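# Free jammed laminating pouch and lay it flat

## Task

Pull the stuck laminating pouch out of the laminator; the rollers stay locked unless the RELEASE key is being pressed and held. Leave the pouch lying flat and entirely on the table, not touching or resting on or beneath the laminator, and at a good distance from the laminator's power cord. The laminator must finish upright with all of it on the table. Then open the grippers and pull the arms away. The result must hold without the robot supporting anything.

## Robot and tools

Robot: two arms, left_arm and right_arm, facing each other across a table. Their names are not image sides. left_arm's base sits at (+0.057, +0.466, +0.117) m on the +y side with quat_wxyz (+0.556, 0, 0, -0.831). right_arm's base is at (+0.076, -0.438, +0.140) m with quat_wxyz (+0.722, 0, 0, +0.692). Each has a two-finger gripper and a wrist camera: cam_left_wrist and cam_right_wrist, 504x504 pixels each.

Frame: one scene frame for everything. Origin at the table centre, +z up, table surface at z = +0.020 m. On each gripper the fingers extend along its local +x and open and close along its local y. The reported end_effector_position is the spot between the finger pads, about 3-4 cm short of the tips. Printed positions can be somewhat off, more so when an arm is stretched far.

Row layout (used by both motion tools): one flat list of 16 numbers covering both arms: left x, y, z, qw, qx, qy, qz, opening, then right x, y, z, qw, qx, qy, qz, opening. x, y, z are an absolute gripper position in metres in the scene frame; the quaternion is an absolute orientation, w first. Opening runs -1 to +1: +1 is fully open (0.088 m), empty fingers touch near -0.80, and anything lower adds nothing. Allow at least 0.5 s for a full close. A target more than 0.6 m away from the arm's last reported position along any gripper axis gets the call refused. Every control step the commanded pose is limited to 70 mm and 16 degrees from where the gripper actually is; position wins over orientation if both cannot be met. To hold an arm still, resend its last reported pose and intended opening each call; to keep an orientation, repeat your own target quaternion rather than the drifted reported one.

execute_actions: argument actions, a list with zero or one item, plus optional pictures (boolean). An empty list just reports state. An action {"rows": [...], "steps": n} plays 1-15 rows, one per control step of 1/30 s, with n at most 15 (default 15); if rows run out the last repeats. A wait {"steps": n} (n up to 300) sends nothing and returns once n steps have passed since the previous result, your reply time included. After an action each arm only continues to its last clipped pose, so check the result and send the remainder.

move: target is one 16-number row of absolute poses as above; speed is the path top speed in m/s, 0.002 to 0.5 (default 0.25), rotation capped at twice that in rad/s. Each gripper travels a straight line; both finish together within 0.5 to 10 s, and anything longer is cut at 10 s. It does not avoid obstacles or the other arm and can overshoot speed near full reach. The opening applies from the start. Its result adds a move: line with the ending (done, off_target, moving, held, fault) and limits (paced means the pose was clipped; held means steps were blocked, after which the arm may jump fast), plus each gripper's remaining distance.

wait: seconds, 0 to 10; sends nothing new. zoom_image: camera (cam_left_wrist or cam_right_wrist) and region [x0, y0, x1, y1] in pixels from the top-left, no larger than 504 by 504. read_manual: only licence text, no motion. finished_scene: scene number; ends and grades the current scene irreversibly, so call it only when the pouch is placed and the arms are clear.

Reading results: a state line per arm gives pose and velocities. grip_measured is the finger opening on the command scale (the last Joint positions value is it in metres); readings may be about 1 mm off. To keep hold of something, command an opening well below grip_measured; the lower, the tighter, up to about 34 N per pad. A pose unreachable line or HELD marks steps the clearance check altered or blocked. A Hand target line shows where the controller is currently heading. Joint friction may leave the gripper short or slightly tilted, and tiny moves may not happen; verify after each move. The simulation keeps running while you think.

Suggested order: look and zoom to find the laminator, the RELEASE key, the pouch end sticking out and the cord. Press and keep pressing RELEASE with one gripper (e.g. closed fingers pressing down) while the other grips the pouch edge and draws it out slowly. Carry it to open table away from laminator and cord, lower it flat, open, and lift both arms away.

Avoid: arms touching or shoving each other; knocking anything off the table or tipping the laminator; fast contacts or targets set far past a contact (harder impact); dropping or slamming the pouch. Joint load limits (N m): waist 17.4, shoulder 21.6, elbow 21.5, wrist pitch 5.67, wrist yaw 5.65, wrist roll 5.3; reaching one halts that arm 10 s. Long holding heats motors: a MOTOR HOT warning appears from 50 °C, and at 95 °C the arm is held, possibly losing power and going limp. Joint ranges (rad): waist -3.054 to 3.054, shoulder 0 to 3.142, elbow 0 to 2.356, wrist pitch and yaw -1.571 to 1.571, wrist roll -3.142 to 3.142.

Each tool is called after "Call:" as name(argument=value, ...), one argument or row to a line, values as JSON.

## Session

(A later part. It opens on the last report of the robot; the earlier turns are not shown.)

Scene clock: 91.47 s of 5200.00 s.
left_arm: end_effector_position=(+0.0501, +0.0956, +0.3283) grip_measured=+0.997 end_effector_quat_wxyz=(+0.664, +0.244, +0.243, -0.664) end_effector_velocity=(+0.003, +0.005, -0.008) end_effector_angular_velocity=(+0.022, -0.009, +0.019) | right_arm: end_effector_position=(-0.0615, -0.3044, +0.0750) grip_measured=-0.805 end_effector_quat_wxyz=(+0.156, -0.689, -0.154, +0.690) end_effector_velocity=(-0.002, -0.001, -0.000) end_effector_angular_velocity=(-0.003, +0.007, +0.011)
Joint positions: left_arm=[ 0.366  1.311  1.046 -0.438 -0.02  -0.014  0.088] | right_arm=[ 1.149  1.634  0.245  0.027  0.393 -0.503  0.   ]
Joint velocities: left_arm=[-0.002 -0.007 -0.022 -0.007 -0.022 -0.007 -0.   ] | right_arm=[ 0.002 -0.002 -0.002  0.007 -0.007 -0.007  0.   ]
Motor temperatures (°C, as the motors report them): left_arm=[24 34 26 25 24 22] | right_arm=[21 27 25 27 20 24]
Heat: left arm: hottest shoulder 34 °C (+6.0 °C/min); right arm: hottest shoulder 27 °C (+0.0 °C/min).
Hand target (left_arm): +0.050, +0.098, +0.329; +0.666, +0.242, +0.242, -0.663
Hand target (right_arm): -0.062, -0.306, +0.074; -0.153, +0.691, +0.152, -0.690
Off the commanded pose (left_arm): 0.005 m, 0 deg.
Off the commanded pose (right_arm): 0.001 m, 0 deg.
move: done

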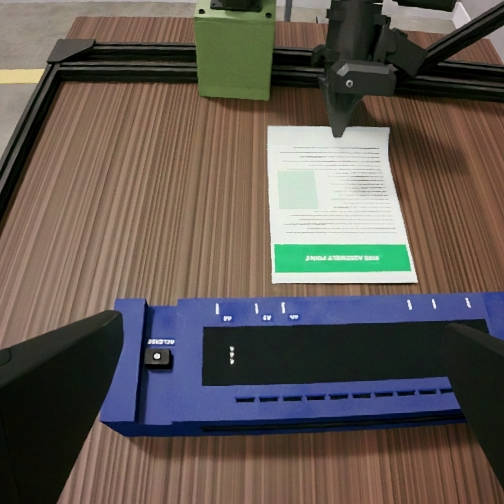

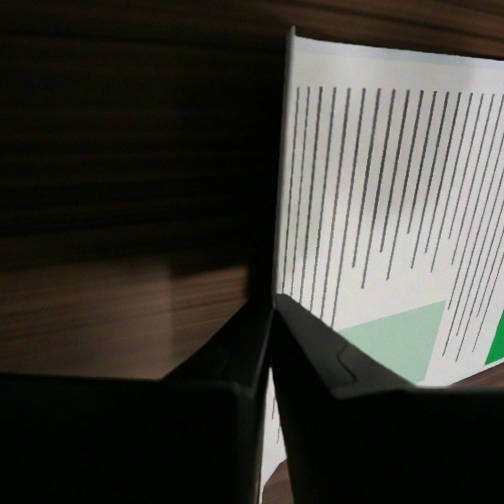

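Call:
move(
  target=[0.05,0.12,0.33,0.664,0.242,0.242,-0.664,1,-0.062,-0.307,0.077,0.153,-0.69,-0.153,0.69,0.4],
  speed=0.1,
)

Call:
move(
  target=[0.04,0.2,0.36,0.664,0.242,0.242,-0.664,1,-0.062,-0.315,0.16,0.153,-0.69,-0.153,0.69,0.4],
  speed=0.15,
)

Call:
move(
  target=[0.03,0.25,0.36,0.664,0.242,0.242,-0.664,1,0.03,-0.25,0.38,0.612,-0.354,0.354,0.612,1],
  speed=0.35,
)

Scene clock: 95.60 s of 5200.00 s.
left_arm: end_effector_position=(+0.0502, +0.1167, +0.3313) grip_measured=+0.997 end_effector_quat_wxyz=(+0.664, +0.242, +0.241, -0.665) end_effector_velocity=(-0.000, +0.006, -0.006) end_effector_angular_velocity=(+0.027, +0.010, +0.002) | right_arm: end_effector_position=(-0.0592, -0.3071, +0.0756) grip_measured=+0.400 end_effector_quat_wxyz=(+0.152, -0.694, -0.153, +0.687) end_effector_velocity=(+0.000, -0.002, +0.000) end_effector_angular_velocity=(-0.008, -0.002, +0.010)
Joint positions: left_arm=[ 0.365  1.224  0.994 -0.468 -0.02  -0.015  0.088] | right_arm=[ 1.157  1.623  0.246 -0.001  0.393 -0.495  0.059]
Joint velocities: left_arm=[ 0.002 -0.007 -0.012 -0.022  0.007 -0.007  0.   ] | right_arm=[ 0.002 -0.007 -0.002 -0.007 -0.007 -0.007 -0.   ]
Motor temperatures (°C, as the motors report them): left_arm=[24 34 26 25 24 22] | right_arm=[21 27 25 27 20 24]
Heat: left arm: hottest shoulder 34 °C (+5.0 °C/min); right arm: hottest shoulder 27 °C (+0.0 °C/min).
Hand target (left_arm): +0.050, +0.120, +0.330; +0.664, +0.242, +0.242, -0.664
Hand target (right_arm): -0.062, -0.307, +0.077; -0.153, +0.690, +0.153, -0.690
Off the commanded pose (left_arm): 0.004 m, 0 deg.
Off the commanded pose (right_arm): 0.003 m, 1 deg.
move: done

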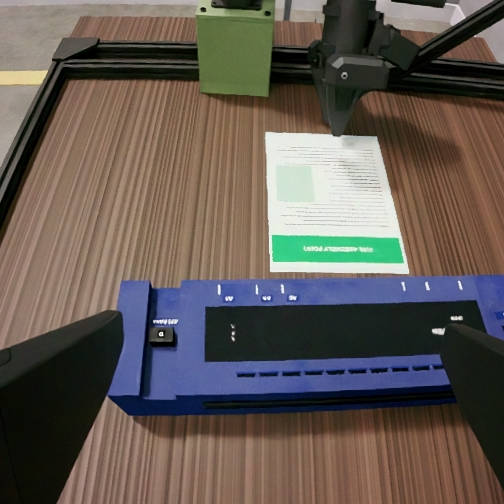

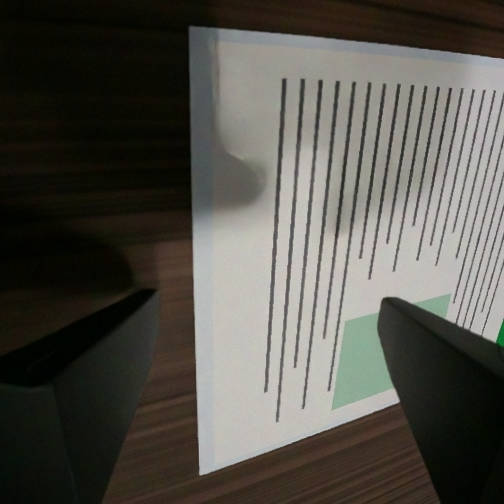

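Scene clock: 96.70 s of 5200.00 s.
left_arm: end_effector_position=(+0.0389, +0.1974, +0.3615) grip_measured=+0.997 end_effector_quat_wxyz=(+0.663, +0.243, +0.240, -0.667) end_effector_velocity=(+0.001, +0.001, -0.003) end_effector_angular_velocity=(+0.012, +0.011, +0.017) | right_arm: end_effector_position=(-0.0599, -0.3159, +0.1581) grip_measured=+0.400 end_effector_quat_wxyz=(+0.150, -0.694, -0.151, +0.688) end_effector_velocity=(+0.005, -0.002, -0.001) end_effector_angular_velocity=(-0.013, -0.016, +0.001)
Joint positions: left_arm=[ 0.281  0.922  0.967 -0.745 -0.081 -0.066  0.088] | right_arm=[ 1.205  1.182  0.417 -0.634  0.395 -0.444  0.059]
Joint velocities: left_arm=[-0.002  0.002 -0.002 -0.007 -0.007 -0.022 -0.   ] | right_arm=[-0.007 -0.007 -0.002 -0.022 -0.007 -0.007 -0.   ]
Motor temperatures (°C, as the motors report them): left_arm=[24 34 26 25 24 22] | right_arm=[21 27 25 27 20 24]
Heat: left arm: hottest shoulder 34 °C (+5.0 °C/min); right arm: hottest shoulder 27 °C (+0.0 °C/min).
Hand target (left_arm): +0.039, +0.199, +0.360; +0.665, +0.242, +0.242, -0.664
Hand target (right_arm): -0.062, -0.315, +0.161; -0.153, +0.690, +0.153, -0.690
Off the commanded pose (left_arm): 0.003 m, 0 deg.
Off the commanded pose (right_arm): 0.003 m, 1 deg.
move: done

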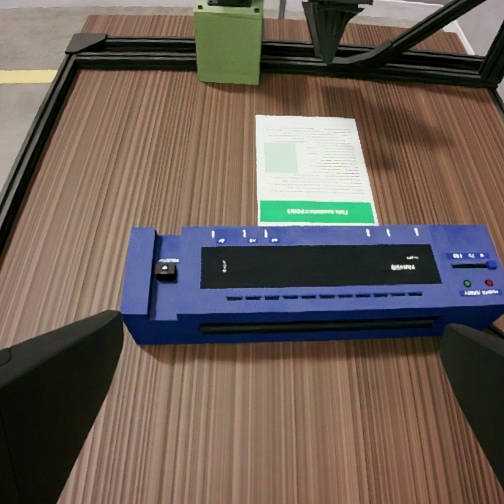

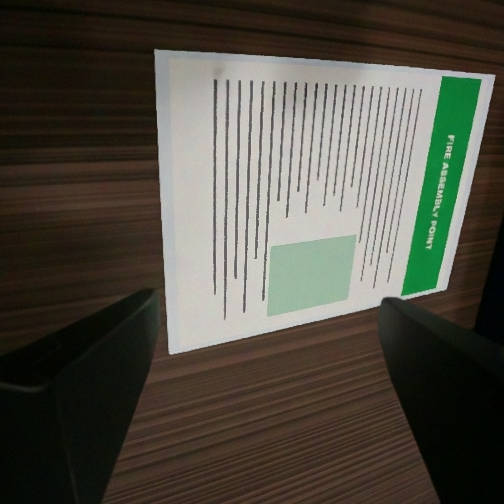

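Scene clock: 99.40 s of 5200.00 s.
left_arm: end_effector_position=(+0.0289, +0.2482, +0.3634) grip_measured=+0.997 end_effector_quat_wxyz=(+0.663, +0.241, +0.239, -0.667) end_effector_velocity=(+0.001, +0.002, -0.001) end_effector_angular_velocity=(+0.001, +0.012, +0.017) | right_arm: end_effector_position=(+0.0311, -0.2492, +0.3803) grip_measured=+0.988 end_effector_quat_wxyz=(+0.612, -0.354, +0.349, +0.615) end_effector_velocity=(+0.002, -0.003, -0.002) end_effector_angular_velocity=(-0.023, +0.009, -0.023)
Joint positions: left_arm=[ 0.134  0.74   0.929 -0.898 -0.193 -0.162  0.088] | right_arm=[ 0.425  0.935  1.16  -1.297  0.19   0.326  0.087]
Joint velocities: left_arm=[-0.002 -0.007 -0.002 -0.007 -0.007 -0.022  0.   ] | right_arm=[-0.007  0.002  0.002 -0.022 -0.007  0.022  0.   ]
Motor temperatures (°C, as the motors report them): left_arm=[24 33 26 25 24 22] | right_arm=[21 26 26 27 20 24]
Heat: left arm: hottest shoulder 33 °C (+3.0 °C/min); right arm: hottest wrist pitch 27 °C (+0.0 °C/min).
Hand target (left_arm): +0.030, +0.250, +0.360; +0.665, +0.242, +0.241, -0.664
Hand target (right_arm): +0.031, -0.249, +0.381; +0.612, -0.353, +0.352, +0.614
Off the commanded pose (left_arm): 0.004 m, 1 deg.
Off the commanded pose (right_arm): 0.001 m, 1 deg.
move: done

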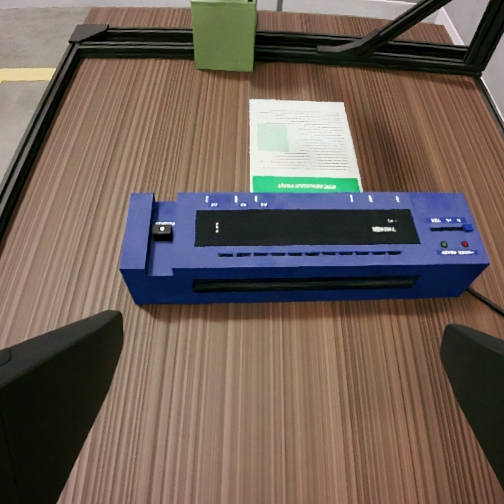

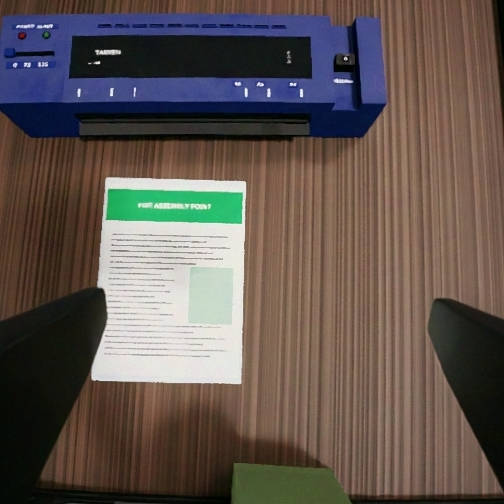

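Call:
finished_scene(
  scene=2,
)

The scene is finished: the task was done.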